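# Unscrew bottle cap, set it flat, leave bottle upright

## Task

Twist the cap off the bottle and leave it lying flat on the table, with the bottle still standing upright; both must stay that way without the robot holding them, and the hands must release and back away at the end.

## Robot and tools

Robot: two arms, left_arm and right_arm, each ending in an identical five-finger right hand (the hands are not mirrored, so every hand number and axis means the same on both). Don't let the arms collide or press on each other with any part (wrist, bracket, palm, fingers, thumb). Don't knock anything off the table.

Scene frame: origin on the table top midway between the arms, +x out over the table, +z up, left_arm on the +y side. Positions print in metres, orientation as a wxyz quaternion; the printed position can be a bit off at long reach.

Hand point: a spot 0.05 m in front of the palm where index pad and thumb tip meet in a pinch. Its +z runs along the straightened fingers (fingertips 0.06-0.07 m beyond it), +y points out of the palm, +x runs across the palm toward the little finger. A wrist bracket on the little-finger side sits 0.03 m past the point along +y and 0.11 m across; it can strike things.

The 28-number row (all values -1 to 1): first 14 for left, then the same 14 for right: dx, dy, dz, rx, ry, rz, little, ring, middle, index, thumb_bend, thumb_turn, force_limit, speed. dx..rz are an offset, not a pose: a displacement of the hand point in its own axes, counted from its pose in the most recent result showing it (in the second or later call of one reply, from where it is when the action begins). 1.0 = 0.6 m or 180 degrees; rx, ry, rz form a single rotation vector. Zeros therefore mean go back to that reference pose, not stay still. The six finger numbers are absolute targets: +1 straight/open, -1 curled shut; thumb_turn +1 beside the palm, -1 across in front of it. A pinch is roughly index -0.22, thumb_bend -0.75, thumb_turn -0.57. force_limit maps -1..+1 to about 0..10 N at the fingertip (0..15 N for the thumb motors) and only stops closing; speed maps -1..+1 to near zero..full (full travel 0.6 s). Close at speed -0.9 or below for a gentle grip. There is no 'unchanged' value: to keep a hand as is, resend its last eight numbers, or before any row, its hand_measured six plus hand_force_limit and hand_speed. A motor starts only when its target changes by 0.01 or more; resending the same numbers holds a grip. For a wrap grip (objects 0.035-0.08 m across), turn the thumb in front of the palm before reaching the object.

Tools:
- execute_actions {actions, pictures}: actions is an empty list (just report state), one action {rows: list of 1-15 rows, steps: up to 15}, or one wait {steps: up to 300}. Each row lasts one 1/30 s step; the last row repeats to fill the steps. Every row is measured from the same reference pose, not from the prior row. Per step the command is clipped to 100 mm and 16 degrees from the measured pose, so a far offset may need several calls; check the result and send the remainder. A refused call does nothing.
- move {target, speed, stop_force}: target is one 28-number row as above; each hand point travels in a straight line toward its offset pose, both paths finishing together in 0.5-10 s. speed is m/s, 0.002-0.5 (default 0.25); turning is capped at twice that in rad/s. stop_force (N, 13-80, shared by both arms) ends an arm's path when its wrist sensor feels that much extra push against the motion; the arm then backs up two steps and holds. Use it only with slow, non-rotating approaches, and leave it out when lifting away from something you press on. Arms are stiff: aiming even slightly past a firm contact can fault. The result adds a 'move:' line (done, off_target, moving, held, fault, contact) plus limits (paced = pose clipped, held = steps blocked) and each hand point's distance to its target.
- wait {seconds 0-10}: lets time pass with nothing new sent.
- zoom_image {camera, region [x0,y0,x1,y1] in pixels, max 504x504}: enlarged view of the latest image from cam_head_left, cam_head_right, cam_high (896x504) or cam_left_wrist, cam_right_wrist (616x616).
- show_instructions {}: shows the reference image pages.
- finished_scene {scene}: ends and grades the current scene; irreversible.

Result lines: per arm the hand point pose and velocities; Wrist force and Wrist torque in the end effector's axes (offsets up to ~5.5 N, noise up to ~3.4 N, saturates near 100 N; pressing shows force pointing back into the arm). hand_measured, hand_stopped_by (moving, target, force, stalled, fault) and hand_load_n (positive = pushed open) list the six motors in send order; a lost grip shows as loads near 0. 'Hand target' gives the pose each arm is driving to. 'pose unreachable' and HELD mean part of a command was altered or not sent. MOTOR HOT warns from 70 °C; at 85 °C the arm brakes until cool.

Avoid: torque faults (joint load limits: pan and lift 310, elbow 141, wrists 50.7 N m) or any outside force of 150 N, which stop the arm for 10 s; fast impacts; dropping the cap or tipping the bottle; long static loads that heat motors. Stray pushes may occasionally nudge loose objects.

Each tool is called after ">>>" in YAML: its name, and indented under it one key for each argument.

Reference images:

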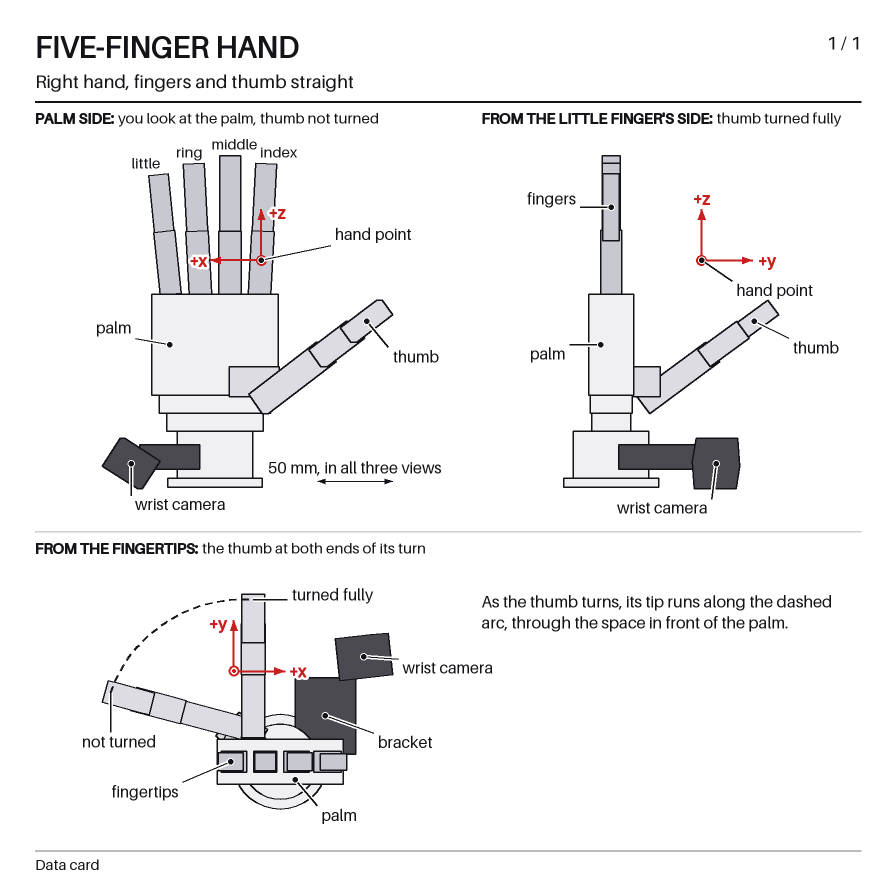

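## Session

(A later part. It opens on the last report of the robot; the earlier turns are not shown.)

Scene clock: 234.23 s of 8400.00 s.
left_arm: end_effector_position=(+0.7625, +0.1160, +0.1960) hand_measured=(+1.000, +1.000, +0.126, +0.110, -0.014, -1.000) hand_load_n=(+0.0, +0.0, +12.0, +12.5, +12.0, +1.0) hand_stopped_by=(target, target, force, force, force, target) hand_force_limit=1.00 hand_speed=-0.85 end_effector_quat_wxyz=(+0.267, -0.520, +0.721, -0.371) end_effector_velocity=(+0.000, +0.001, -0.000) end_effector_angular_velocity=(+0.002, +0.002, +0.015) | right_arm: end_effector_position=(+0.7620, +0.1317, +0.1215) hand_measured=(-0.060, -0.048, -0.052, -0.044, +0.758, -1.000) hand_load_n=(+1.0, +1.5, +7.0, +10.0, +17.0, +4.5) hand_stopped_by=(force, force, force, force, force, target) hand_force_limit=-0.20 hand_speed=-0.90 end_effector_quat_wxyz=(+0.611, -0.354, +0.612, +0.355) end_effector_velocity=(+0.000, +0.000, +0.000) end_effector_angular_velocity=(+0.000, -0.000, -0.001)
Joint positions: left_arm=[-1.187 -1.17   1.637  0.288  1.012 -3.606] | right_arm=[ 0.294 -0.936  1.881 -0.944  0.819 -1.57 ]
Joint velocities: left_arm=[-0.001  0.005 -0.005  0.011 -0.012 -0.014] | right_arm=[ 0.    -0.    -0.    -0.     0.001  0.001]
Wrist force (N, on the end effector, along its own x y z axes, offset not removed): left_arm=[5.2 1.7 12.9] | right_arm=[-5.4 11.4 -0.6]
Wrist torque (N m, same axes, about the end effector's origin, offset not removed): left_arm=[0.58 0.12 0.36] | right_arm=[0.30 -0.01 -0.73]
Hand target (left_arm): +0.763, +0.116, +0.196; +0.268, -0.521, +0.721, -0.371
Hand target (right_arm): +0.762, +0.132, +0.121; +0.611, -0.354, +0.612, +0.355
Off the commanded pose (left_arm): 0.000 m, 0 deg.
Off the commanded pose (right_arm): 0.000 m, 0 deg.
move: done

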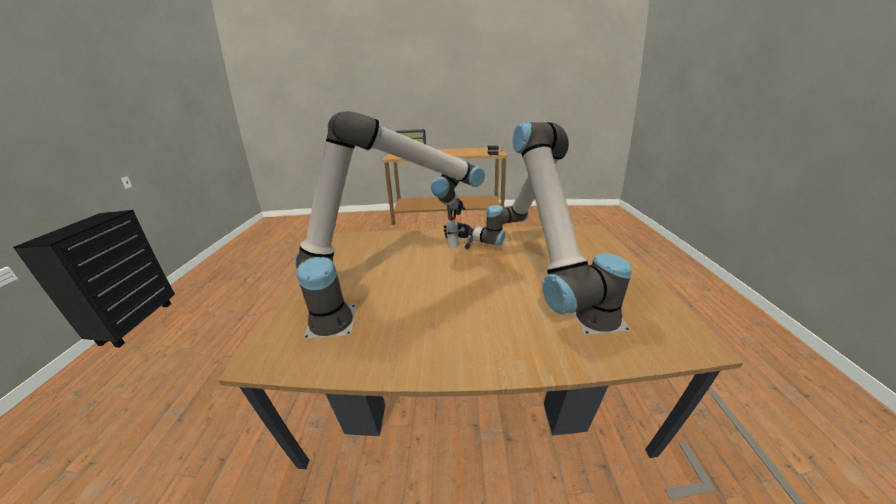

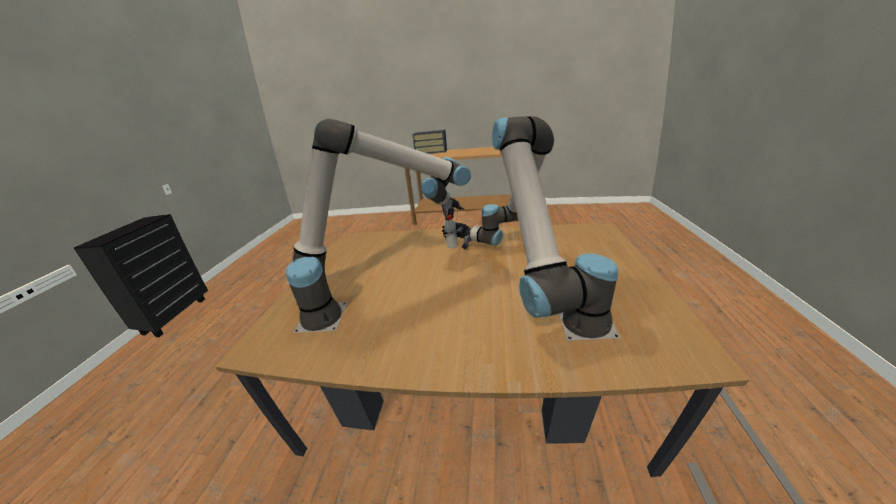

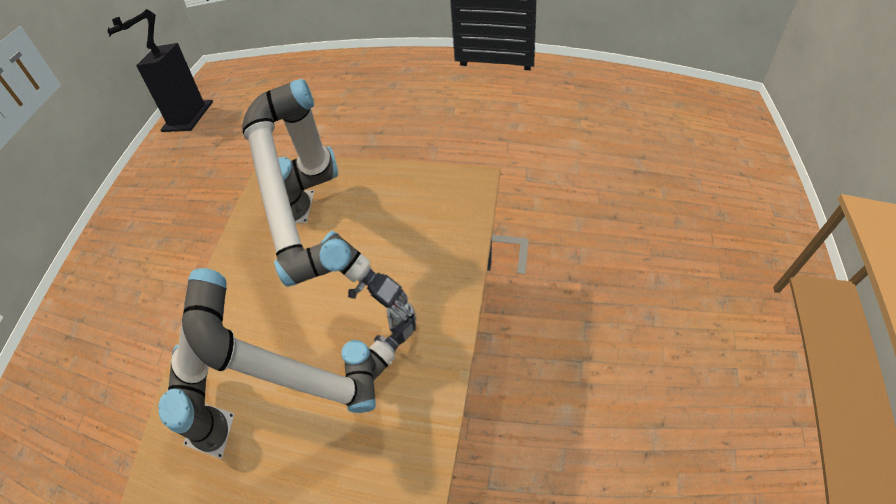

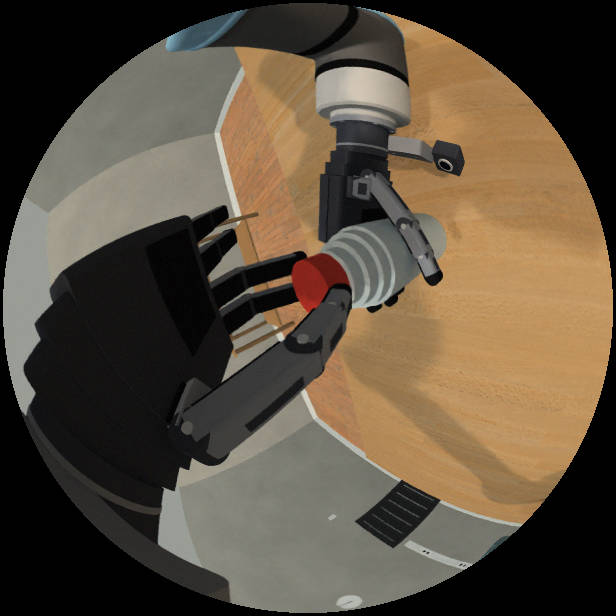

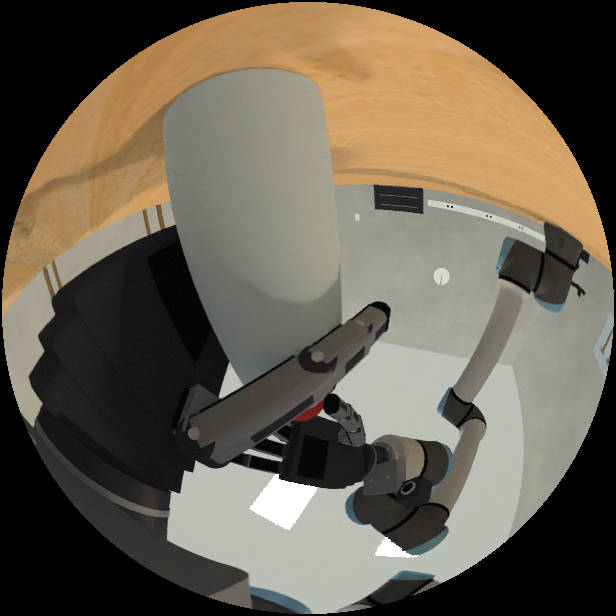

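>>> execute_actions:
  actions:
    - {"rows":[[0,0,0,0,0,0,1,1,0.4,0.4,0.4,-1,0.6,0.5, 0,0,0,0,0,0,-1,-1,-1,-1,-1,-1,-0.2,-0.9]],"steps":6}
  pictures: false

>>> move:
  target: [0.0207,-0.0116,0.0161,0,0.519,0.372,1,1,0.4,0.4,0.4,-1,0.6,0.5, 0,0,0,0,0,0,-1,-1,-1,-1,-1,-1,-0.2,-0.9]
  speed: 0.3

>>> move:
  target: [0,0,0,0,0,0,1,1,-0.6,-0.6,-0.9,-1,0.6,-0.75, 0,0,0,0,0,0,-1,-1,-1,-1,-1,-1,-0.2,-0.9]

>>> move:
  target: [0.007,0.0057,-0.0091,0,-0.1988,-0.1423,1,1,-0.6,-0.6,-0.9,-1,0.6,-0.75, 0,0,0,0,0,0,-1,-1,-1,-1,-1,-1,-0.2,-0.9]

>>> move:
  target: [0.007,0.0057,-0.0091,0,-0.1988,-0.1423,1,1,-0.6,-0.6,-0.9,-1,0.6,-0.75, 0,0,0,0,0,0,-1,-1,-1,-1,-1,-1,-0.2,-0.9]

>>> move:
  target: [0.007,0.0057,-0.0091,0,-0.1988,-0.1423,1,1,-0.6,-0.6,-0.9,-1,0.6,-0.75, 0,0,0,0,0,0,-1,-1,-1,-1,-1,-1,-0.2,-0.9]

>>> zoom_image:
  camera: "cam_left_wrist"
  region: [220, 180, 460, 380]

Scene clock: 258.83 s of 8400.00 s.
left_arm: end_effector_position=(+0.7624, +0.1160, +0.1958) hand_measured=(+1.000, +1.000, +0.366, +0.350, +0.132, -1.000) hand_load_n=(+0.0, +0.0, +0.5, +0.5, +0.0, +0.0) hand_stopped_by=(target, target, moving, moving, moving, target) hand_force_limit=0.60 hand_speed=0.50 end_effector_quat_wxyz=(+0.267, -0.520, +0.721, -0.371) end_effector_velocity=(-0.000, -0.001, -0.000) end_effector_angular_velocity=(-0.002, -0.000, -0.007) | right_arm: end_effector_position=(+0.7620, +0.1317, +0.1215) hand_measured=(-0.060, -0.048, -0.052, -0.044, +0.758, -1.000) hand_load_n=(+2.0, +2.0, +7.5, +10.0, +15.5, +4.0) hand_stopped_by=(force, force, force, force, force, target) hand_force_limit=-0.20 hand_speed=-0.90 end_effector_quat_wxyz=(+0.611, -0.354, +0.612, +0.355) end_effector_velocity=(-0.000, -0.000, -0.000) end_effector_angular_velocity=(-0.001, -0.001, -0.000)
Joint positions: left_arm=[-1.188 -1.169  1.636  0.289  1.011 -3.607] | right_arm=[ 0.294 -0.936  1.881 -0.944  0.819 -1.57 ]
Joint velocities: left_arm=[ 0.001 -0.001  0.002 -0.006  0.006  0.006] | right_arm=[-0.     0.     0.    -0.     0.    -0.001]
Wrist force (N, on the end effector, along its own x y z axes, offset not removed): left_arm=[2.1 2.2 -0.6] | right_arm=[-2.2 0.2 -4.1]
Wrist torque (N m, same axes, about the end effector's origin, offset not removed): left_arm=[0.66 -0.16 0.52] | right_arm=[-0.07 -0.13 0.05]
Hand target (left_arm): +0.763, +0.116, +0.196; +0.267, -0.520, +0.721, -0.371
Hand target (right_arm): +0.762, +0.132, +0.121; +0.611, -0.354, +0.612, +0.355
Off the commanded pose (left_arm): 0.000 m, 0 deg.
Off the commanded pose (right_arm): 0.000 m, 0 deg.
Steps of this call (steps 1 to 90: nothing new was sent; then 21.40 s passed at rest; steps 91 to 96: all 6 steps of this action). Readings (end_effector_position | what the end effector reports):
91: left_arm (+0.7625, +0.1161, +0.1959) | right_arm (+0.7620, +0.1317, +0.1215) | left_arm hand_measured=(+1.000, +1.000, +0.126, +0.110, -0.014, -1.000) hand_load_n=(+0.0, +0.0, +12.0, +12.0, +12.0, +0.5) hand_stopped_by=(target, target, moving, moving, moving, target) hand_force_limit=0.60 hand_speed=0.50 | right_arm hand_measured=(-0.060, -0.048, -0.052, -0.044, +0.758, -1.000) hand_load_n=(+1.0, +1.5, +7.0, +10.0, +17.0, +4.5) hand_stopped_by=(force, force, force, force, force, target) hand_force_limit=-0.20 hand_speed=-0.90
92: left_arm (+0.7625, +0.1161, +0.1959) | right_arm (+0.7620, +0.1317, +0.1215) | left_arm hand_measured=(+1.000, +1.000, +0.126, +0.110, -0.014, -1.000) hand_load_n=(+0.0, +0.0, +12.0, +12.0, +12.0, +0.5) hand_stopped_by=(target, target, moving, moving, moving, target) hand_force_limit=0.60 hand_speed=0.50 | right_arm hand_measured=(-0.060, -0.048, -0.052, -0.044, +0.758, -1.000) hand_load_n=(+1.0, +1.5, +7.0, +10.0, +17.0, +4.5) hand_stopped_by=(force, force, force, force, force, target) hand_force_limit=-0.20 hand_speed=-0.90
94: left_arm (+0.7625, +0.1161, +0.1959) | right_arm (+0.7620, +0.1317, +0.1215) | left_arm hand_measured=(+1.000, +1.000, +0.200, +0.184, +0.026, -1.000) hand_load_n=(+0.0, +0.0, +0.5, +0.5, +0.0, +0.0) hand_stopped_by=(target, target, moving, moving, moving, target) hand_force_limit=0.60 hand_speed=0.50 | right_arm hand_measured=(-0.060, -0.048, -0.052, -0.044, +0.758, -1.000) hand_load_n=(+2.0, +2.0, +7.5, +10.5, +15.0, +4.5) hand_stopped_by=(force, force, force, force, force, target) hand_force_limit=-0.20 hand_speed=-0.90
96: the state above

Scene clock: 263.23 s of 8400.00 s.
left_arm: end_effector_position=(+0.7697, +0.1002, +0.1959) hand_measured=(+1.000, +1.000, +0.400, +0.400, +0.400, -1.000) hand_load_n=(+0.0, +0.0, +0.0, +0.0, +0.0, +0.0) hand_stopped_by=(target, target, target, target, target, target) hand_force_limit=0.60 hand_speed=0.50 end_effector_quat_wxyz=(-0.168, +0.328, +0.827, -0.425) end_effector_velocity=(-0.000, -0.000, -0.000) end_effector_angular_velocity=(+0.002, +0.002, -0.017) | right_arm: end_effector_position=(+0.7620, +0.1317, +0.1215) hand_measured=(-0.060, -0.048, -0.052, -0.044, +0.758, -1.000) hand_load_n=(+2.0, +2.0, +7.5, +10.0, +15.5, +4.0) hand_stopped_by=(force, force, force, force, force, target) hand_force_limit=-0.20 hand_speed=-0.90 end_effector_quat_wxyz=(+0.611, -0.354, +0.612, +0.355) end_effector_velocity=(-0.000, +0.000, +0.000) end_effector_angular_velocity=(-0.001, -0.002, +0.001)
Joint positions: left_arm=[-0.802 -0.763  1.161  1.323  2.511 -1.386] | right_arm=[ 0.294 -0.936  1.881 -0.944  0.819 -1.57 ]
Joint velocities: left_arm=[-0.     0.007 -0.008  0.025 -0.002  0.027] | right_arm=[-0.    -0.001  0.     0.    -0.001 -0.002]
Wrist force (N, on the end effector, along its own x y z axes, offset not removed): left_arm=[2.6 2.3 -0.9] | right_arm=[-5.8 0.6 -3.2]
Wrist torque (N m, same axes, about the end effector's origin, offset not removed): left_arm=[0.68 -0.21 0.54] | right_arm=[-0.01 0.40 -0.23]
Hand target (left_arm): +0.770, +0.100, +0.196; -0.169, +0.329, +0.827, -0.424
Hand target (right_arm): +0.762, +0.132, +0.121; +0.611, -0.354, +0.612, +0.355
Off the commanded pose (left_arm): 0.000 m, 0 deg.
Off the commanded pose (right_arm): 0.000 m, 0 deg.
move: done

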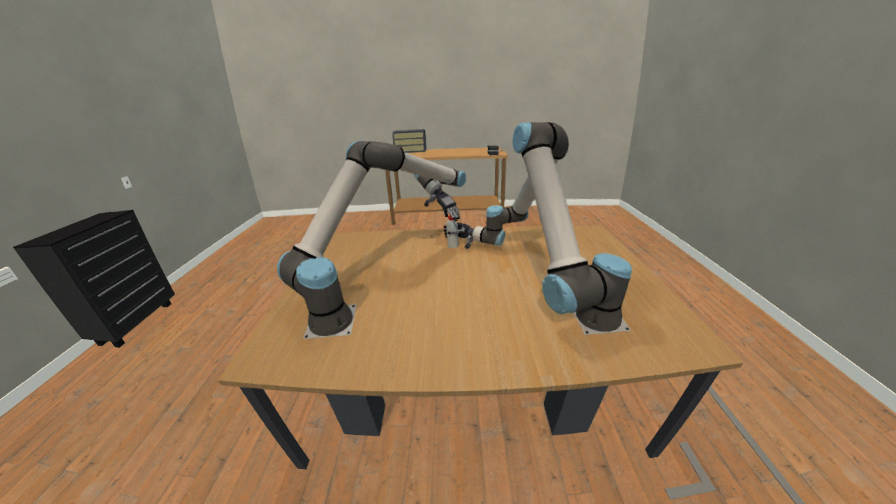

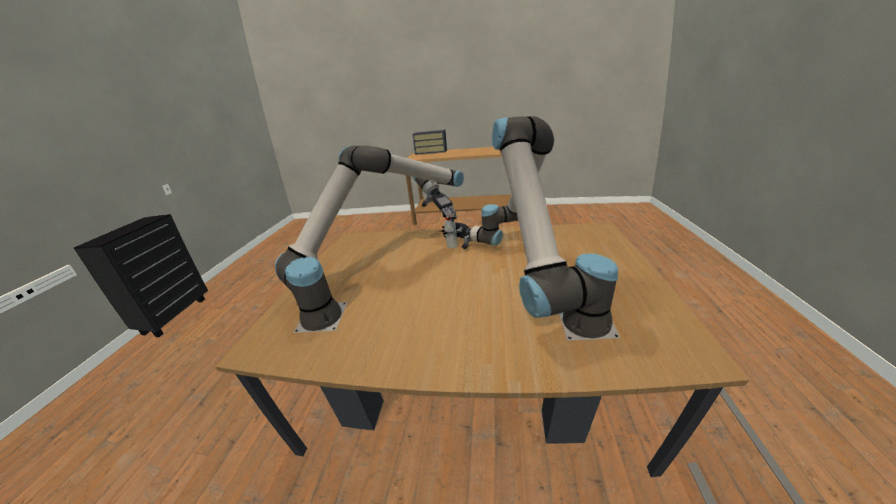

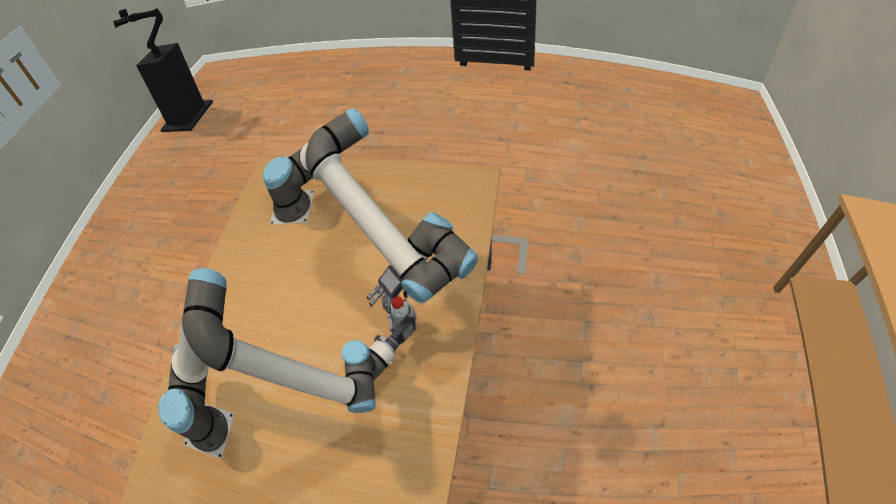

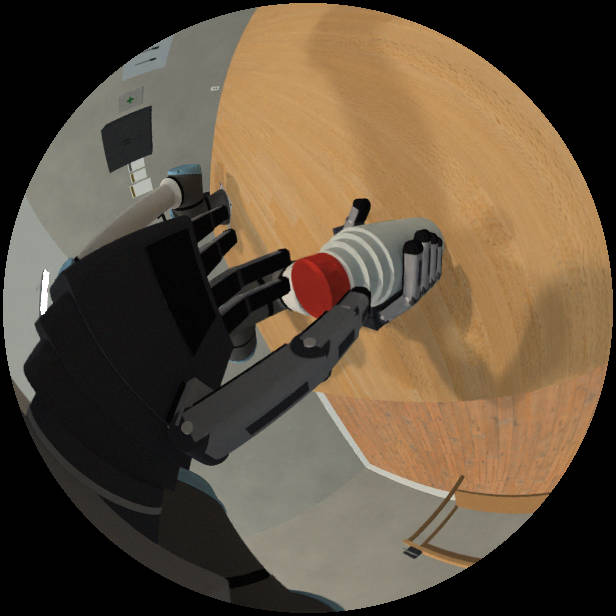

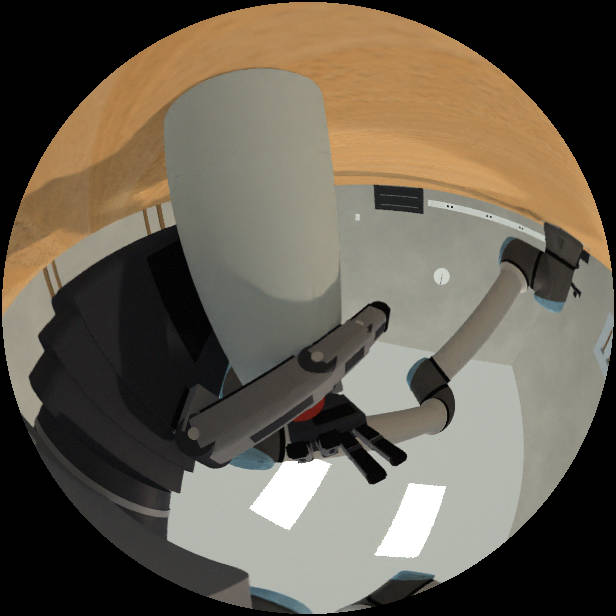

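Scene clock: 265.07 s of 8400.00 s.
left_arm: end_effector_position=(+0.7697, +0.1003, +0.1958) hand_measured=(+1.000, +1.000, +0.128, +0.100, +0.016, -1.000) hand_load_n=(+0.0, +0.0, +9.0, +11.5, +11.5, +0.5) hand_stopped_by=(target, target, force, force, force, target) hand_force_limit=0.60 hand_speed=-0.75 end_effector_quat_wxyz=(-0.168, +0.328, +0.827, -0.425) end_effector_velocity=(-0.000, -0.001, -0.000) end_effector_angular_velocity=(-0.001, +0.001, -0.001) | right_arm: end_effector_position=(+0.7620, +0.1317, +0.1215) hand_measured=(-0.060, -0.048, -0.052, -0.044, +0.758, -1.000) hand_load_n=(+0.5, +1.5, +9.0, +13.5, +13.5, +7.5) hand_stopped_by=(force, force, force, force, force, target) hand_force_limit=-0.20 hand_speed=-0.90 end_effector_quat_wxyz=(+0.611, -0.354, +0.612, +0.355) end_effector_velocity=(+0.001, -0.000, +0.001) end_effector_angular_velocity=(+0.000, -0.001, -0.001)
Joint positions: left_arm=[-0.802 -0.763  1.161  1.323  2.511 -1.386] | right_arm=[ 0.294 -0.936  1.881 -0.944  0.819 -1.57 ]
Joint velocities: left_arm=[-0.001  0.     0.     0.     0.001  0.001] | right_arm=[ 0.    -0.001 -0.     0.001  0.001  0.   ]
Wrist force (N, on the end effector, along its own x y z axes, offset not removed): left_arm=[1.9 0.2 9.3] | right_arm=[-2.8 -2.7 7.1]
Wrist torque (N m, same axes, about the end effector's origin, offset not removed): left_arm=[0.93 -0.28 0.40] | right_arm=[-0.46 0.57 -0.11]
Hand target (left_arm): +0.770, +0.100, +0.196; -0.168, +0.328, +0.827, -0.425
Hand target (right_arm): +0.762, +0.132, +0.121; +0.611, -0.354, +0.612, +0.355
Off the commanded pose (left_arm): 0.000 m, 0 deg.
Off the commanded pose (right_arm): 0.000 m, 0 deg.
move: done

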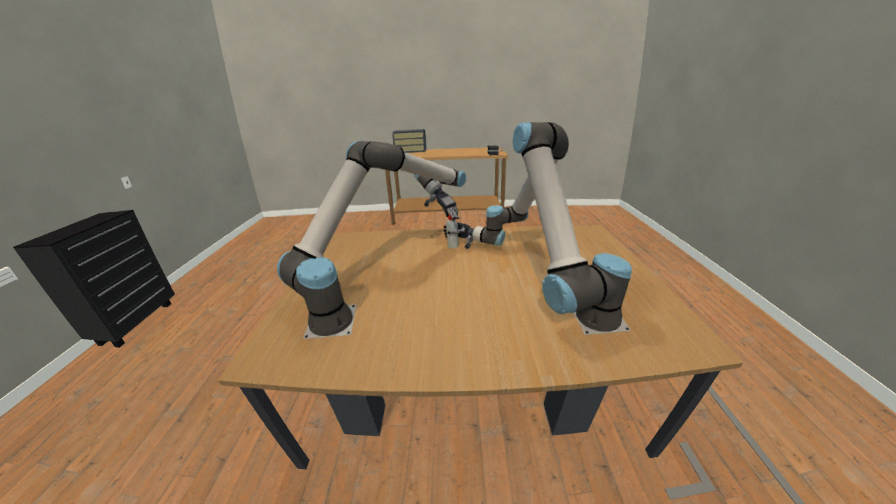

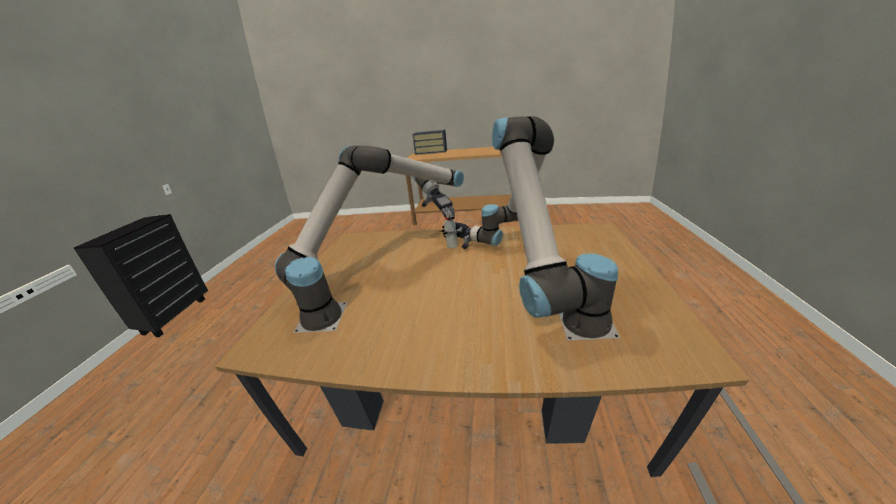

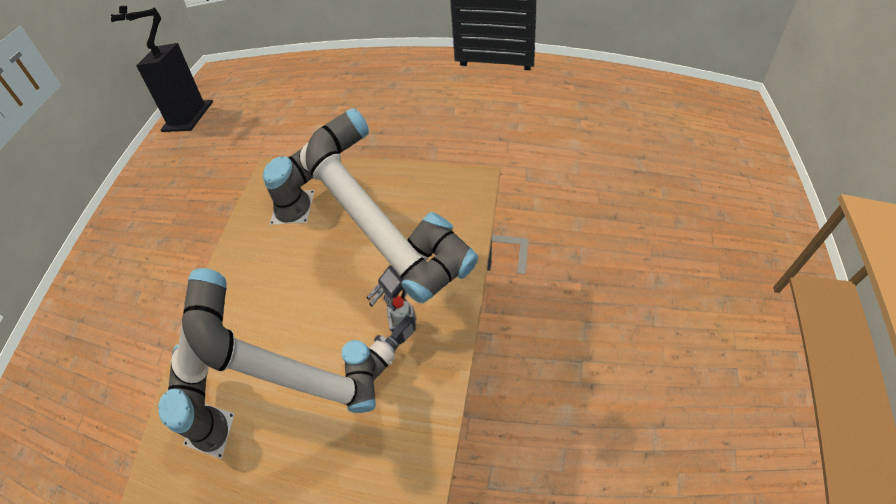

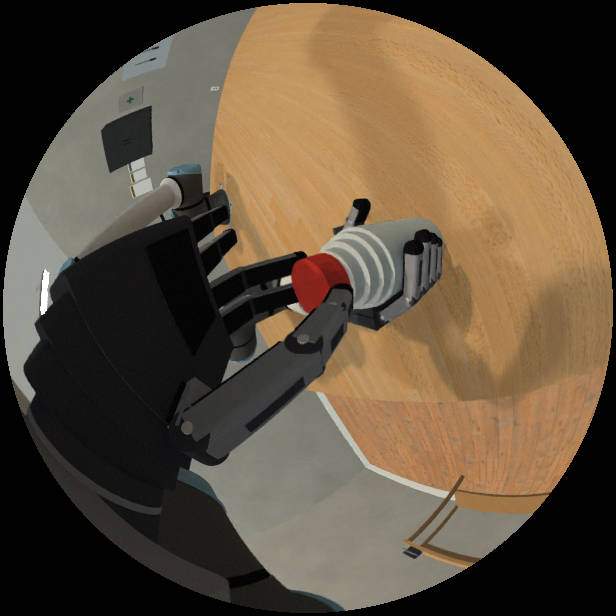

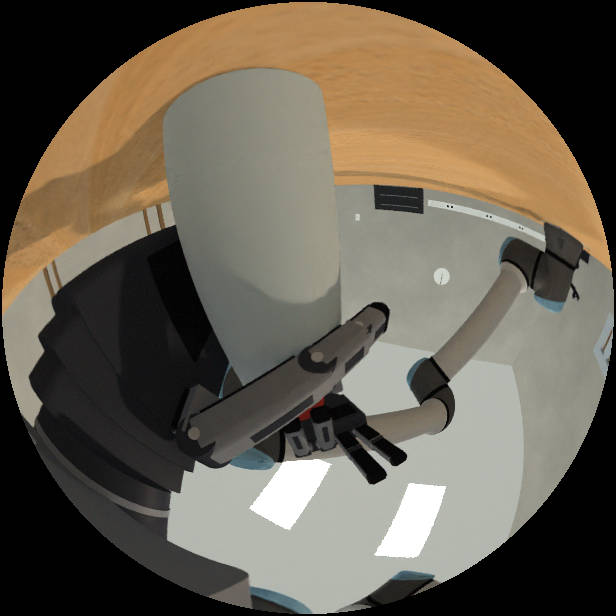

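Scene clock: 267.20 s of 8400.00 s.
left_arm: end_effector_position=(+0.7711, +0.1078, +0.1963) hand_measured=(+1.000, +1.000, +0.128, +0.100, +0.016, -1.000) hand_load_n=(+0.0, +0.0, +8.5, +13.0, +11.0, +2.0) hand_stopped_by=(target, target, force, force, force, target) hand_force_limit=0.60 hand_speed=-0.75 end_effector_quat_wxyz=(+0.003, -0.005, +0.889, -0.457) end_effector_velocity=(+0.000, +0.001, -0.001) end_effector_angular_velocity=(+0.000, -0.002, +0.016) | right_arm: end_effector_position=(+0.7620, +0.1317, +0.1215) hand_measured=(-0.060, -0.048, -0.052, -0.044, +0.758, -1.000) hand_load_n=(+0.0, +1.0, +8.0, +12.5, +14.5, +7.5) hand_stopped_by=(force, force, force, force, force, target) hand_force_limit=-0.20 hand_speed=-0.90 end_effector_quat_wxyz=(+0.611, -0.354, +0.612, +0.355) end_effector_velocity=(-0.000, -0.000, -0.000) end_effector_angular_velocity=(+0.000, +0.003, -0.000)
Joint positions: left_arm=[-0.875 -1.092  1.53   0.382  2.221 -2.566] | right_arm=[ 0.294 -0.936  1.881 -0.944  0.819 -1.57 ]
Joint velocities: left_arm=[-0.003 -0.006  0.009 -0.014 -0.014 -0.017] | right_arm=[-0.     0.     0.001  0.001  0.     0.002]
Wrist force (N, on the end effector, along its own x y z axes, offset not removed): left_arm=[3.2 -8.0 5.4] | right_arm=[-3.6 4.5 5.5]
Wrist torque (N m, same axes, about the end effector's origin, offset not removed): left_arm=[0.82 -0.01 0.34] | right_arm=[-0.07 0.57 -0.37]
Hand target (left_arm): +0.771, +0.108, +0.196; +0.003, -0.006, +0.889, -0.457
Hand target (right_arm): +0.762, +0.132, +0.121; +0.611, -0.354, +0.612, +0.355
Off the commanded pose (left_arm): 0.000 m, 0 deg.
Off the commanded pose (right_arm): 0.000 m, 0 deg.
move: done

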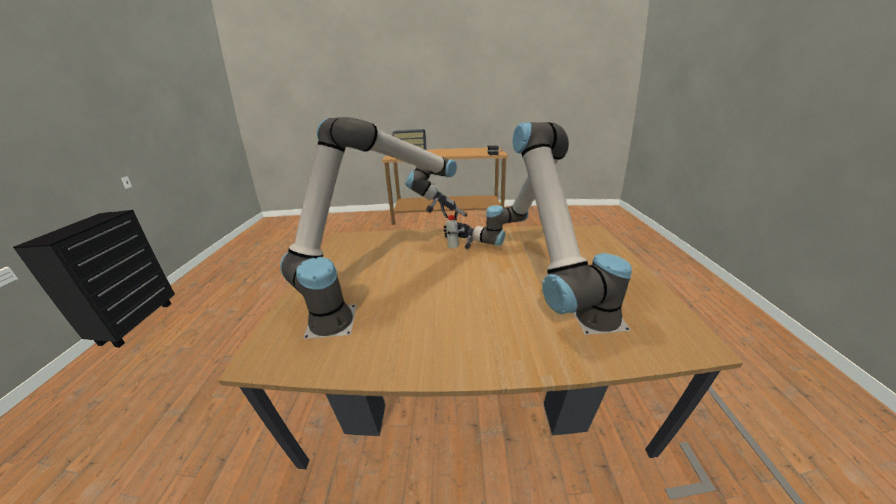

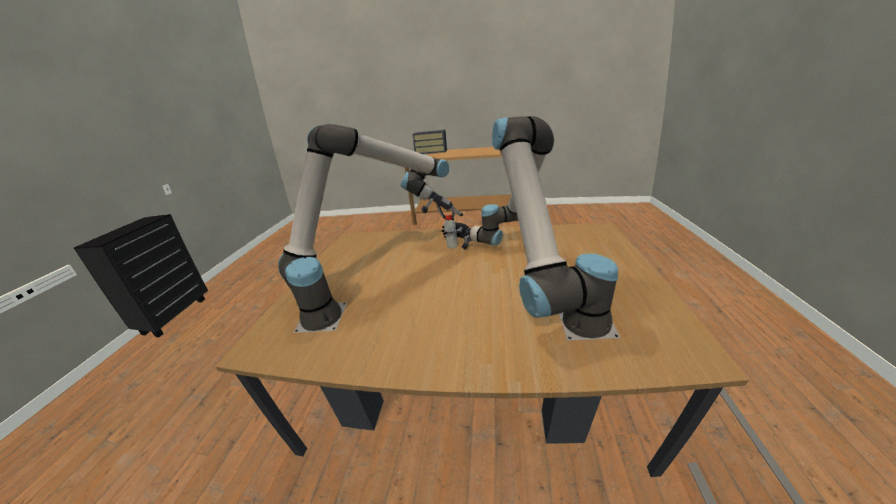

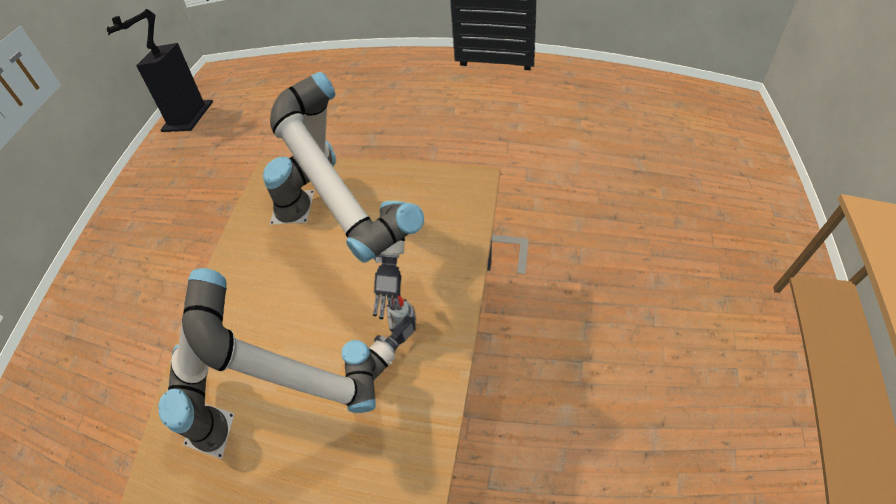

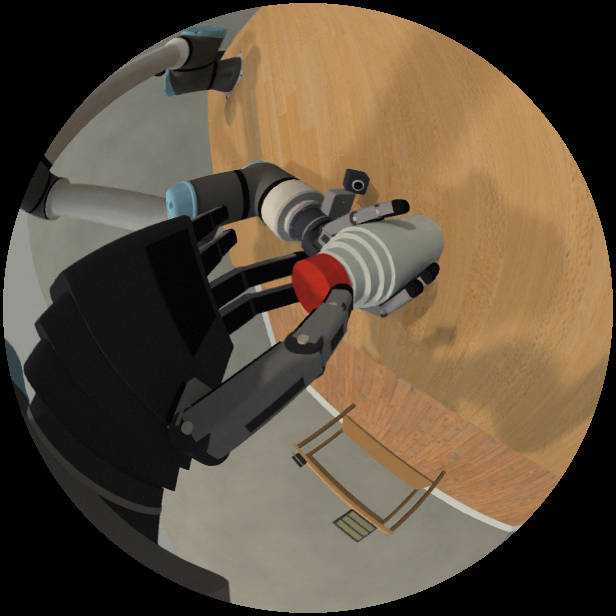

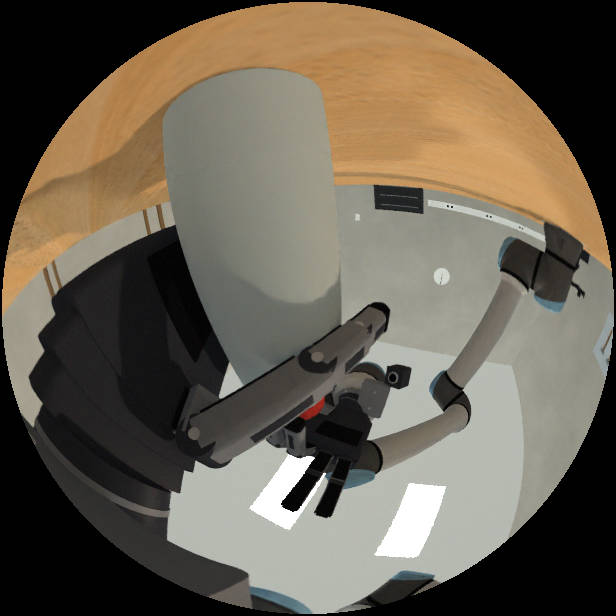

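Scene clock: 269.30 s of 8400.00 s.
left_arm: end_effector_position=(+0.7669, +0.1143, +0.1969) hand_measured=(+1.000, +1.000, +0.128, +0.100, +0.016, -1.000) hand_load_n=(+0.0, +0.0, +9.5, +16.0, +9.5, +1.0) hand_stopped_by=(target, target, force, force, force, target) hand_force_limit=0.60 hand_speed=-0.75 end_effector_quat_wxyz=(+0.173, -0.337, +0.823, -0.424) end_effector_velocity=(+0.000, -0.000, -0.001) end_effector_angular_velocity=(+0.002, +0.001, +0.017) | right_arm: end_effector_position=(+0.7620, +0.1317, +0.1215) hand_measured=(-0.060, -0.048, -0.052, -0.044, +0.758, -1.000) hand_load_n=(+0.5, +1.0, +7.5, +11.5, +16.0, +6.0) hand_stopped_by=(force, force, force, force, force, target) hand_force_limit=-0.20 hand_speed=-0.90 end_effector_quat_wxyz=(+0.611, -0.354, +0.612, +0.355) end_effector_velocity=(+0.000, +0.000, -0.000) end_effector_angular_velocity=(-0.001, -0.000, -0.000)
Joint positions: left_arm=[-1.073 -1.231  1.703  0.151  1.47  -3.214] | right_arm=[ 0.294 -0.936  1.881 -0.944  0.819 -1.57 ]
Joint velocities: left_arm=[-0.005  0.003 -0.002  0.003 -0.019 -0.013] | right_arm=[ 0.     0.    -0.     0.001  0.    -0.001]
Wrist force (N, on the end effector, along its own x y z axes, offset not removed): left_arm=[7.0 -2.8 13.0] | right_arm=[-5.0 10.7 7.8]
Wrist torque (N m, same axes, about the end effector's origin, offset not removed): left_arm=[0.93 0.13 0.46] | right_arm=[-0.11 0.30 -0.87]
Hand target (left_arm): +0.767, +0.114, +0.197; +0.174, -0.338, +0.822, -0.424
Hand target (right_arm): +0.762, +0.132, +0.121; +0.611, -0.354, +0.612, +0.355
Off the commanded pose (left_arm): 0.000 m, 0 deg.
Off the commanded pose (right_arm): 0.000 m, 0 deg.
move: done

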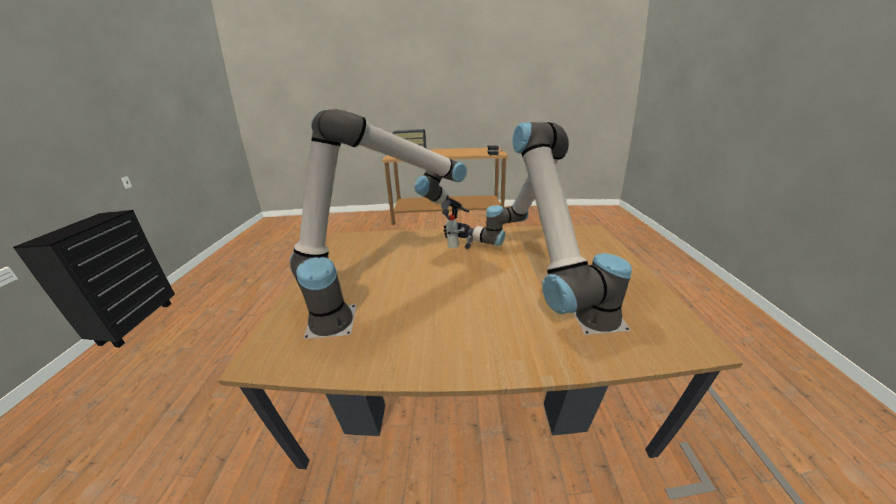

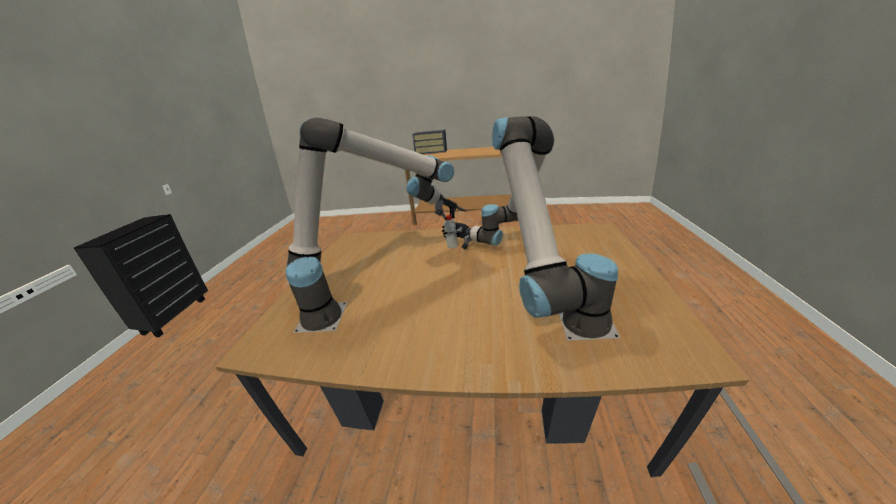

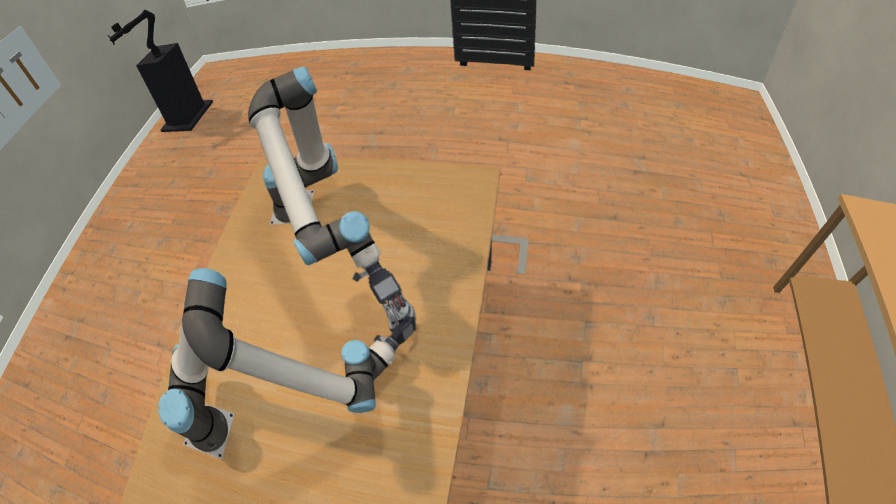

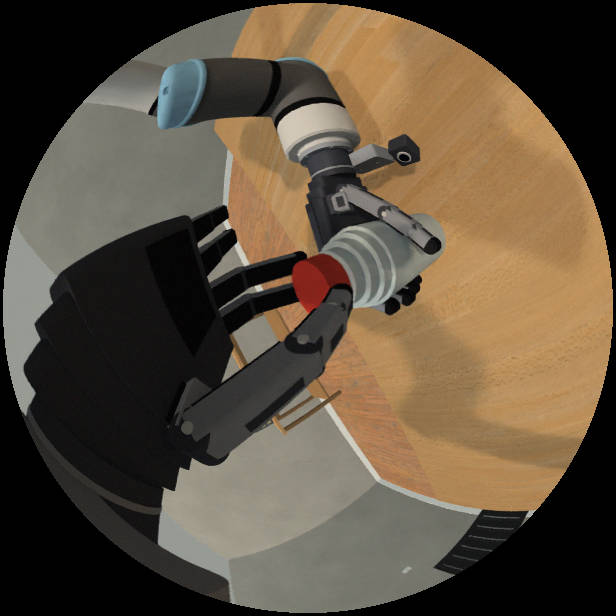

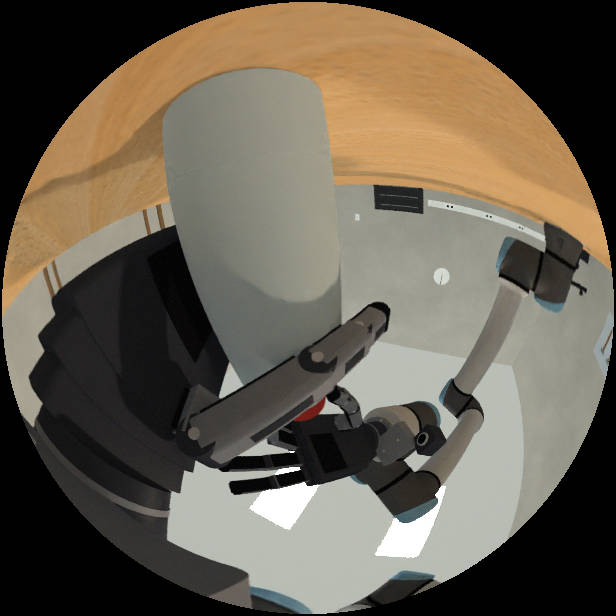

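Scene clock: 271.43 s of 8400.00 s.
left_arm: end_effector_position=(+0.7595, +0.1159, +0.1978) hand_measured=(+1.000, +1.000, +0.128, +0.100, +0.016, -1.000) hand_load_n=(+0.0, +0.0, +8.5, +15.5, +9.0, +0.5) hand_stopped_by=(target, target, force, force, force, target) hand_force_limit=0.60 hand_speed=-0.75 end_effector_quat_wxyz=(+0.319, -0.620, +0.637, -0.329) end_effector_velocity=(-0.001, -0.000, -0.000) end_effector_angular_velocity=(+0.001, +0.004, +0.015) | right_arm: end_effector_position=(+0.7620, +0.1317, +0.1215) hand_measured=(-0.060, -0.048, -0.052, -0.044, +0.760, -1.000) hand_load_n=(+1.0, +1.0, +5.5, +8.0, +18.5, +3.5) hand_stopped_by=(force, force, force, force, force, target) hand_force_limit=-0.20 hand_speed=-0.90 end_effector_quat_wxyz=(+0.611, -0.354, +0.612, +0.355) end_effector_velocity=(-0.000, -0.000, +0.000) end_effector_angular_velocity=(-0.000, +0.000, -0.001)
Joint positions: left_arm=[-1.231 -1.08   1.533  0.504  0.788 -3.93 ] | right_arm=[ 0.294 -0.936  1.881 -0.944  0.819 -1.57 ]
Joint velocities: left_arm=[-0.002  0.006 -0.008  0.019 -0.007 -0.022] | right_arm=[ 0.    -0.     0.001  0.     0.001 -0.   ]
Wrist force (N, on the end effector, along its own x y z axes, offset not removed): left_arm=[7.4 -8.7 7.7] | right_arm=[-7.6 14.7 -2.8]
Wrist torque (N m, same axes, about the end effector's origin, offset not removed): left_arm=[0.81 0.43 0.23] | right_arm=[0.28 0.04 -1.10]
Hand target (left_arm): +0.759, +0.116, +0.198; -0.319, +0.621, -0.636, +0.329
Hand target (right_arm): +0.762, +0.132, +0.121; +0.611, -0.354, +0.612, +0.355
Off the commanded pose (left_arm): 0.000 m, 0 deg.
Off the commanded pose (right_arm): 0.000 m, 0 deg.
move: done

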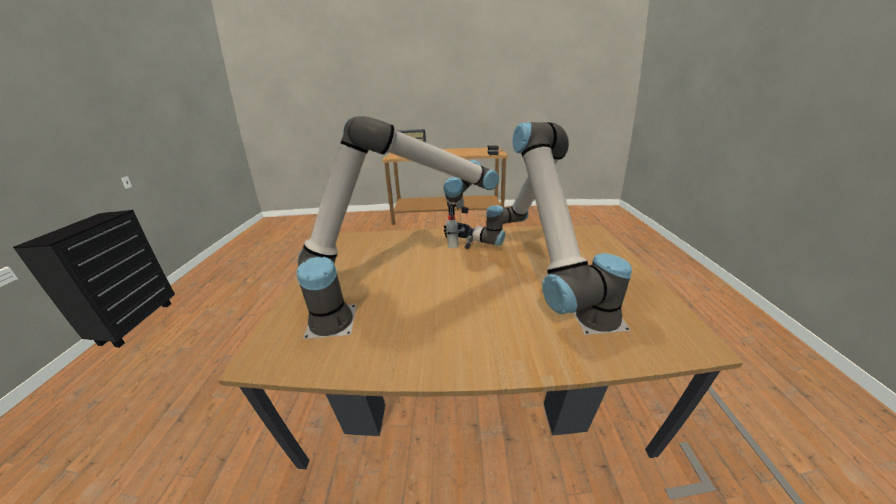

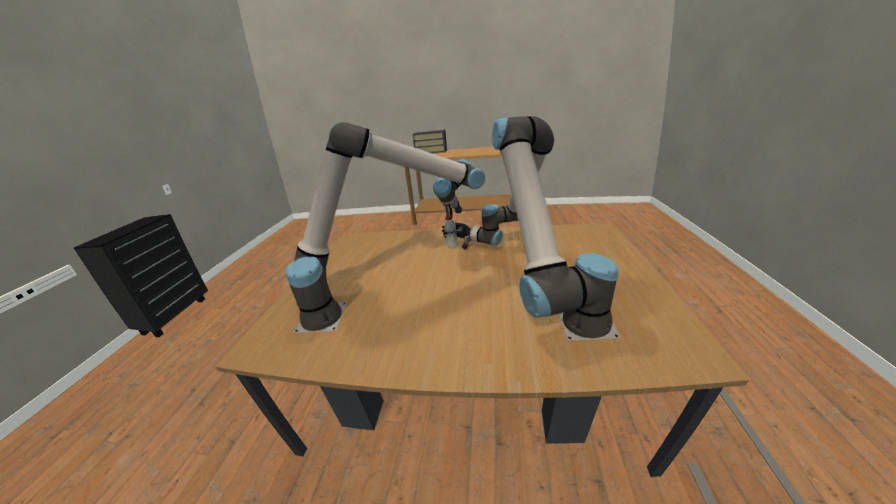

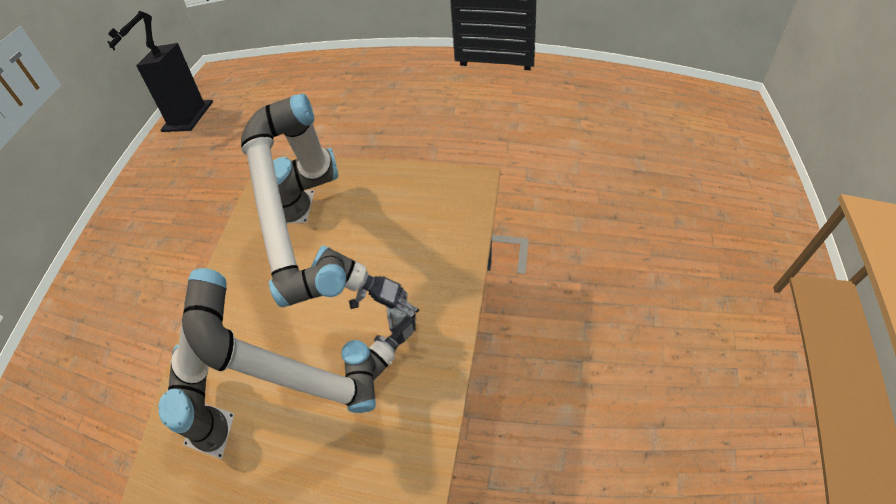

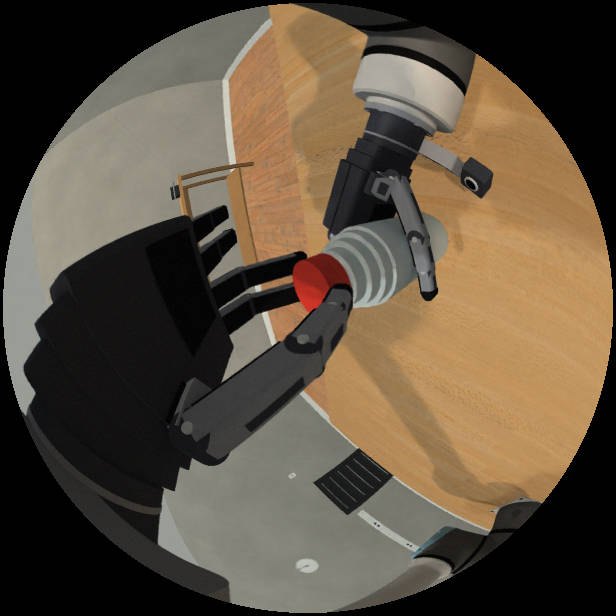

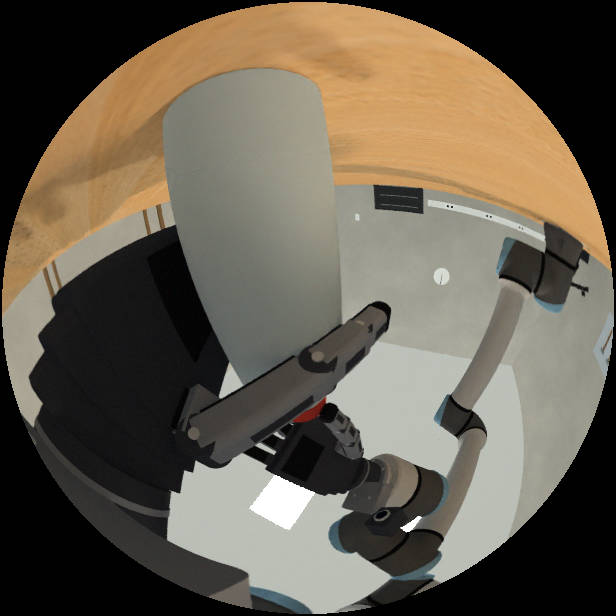

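Region (220, 180, 460, 380) of cam_left_wrist's 616x616 image, scaled by 2.100, with more detail than that image has.

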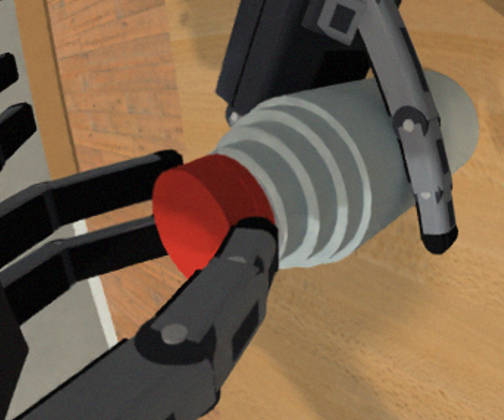

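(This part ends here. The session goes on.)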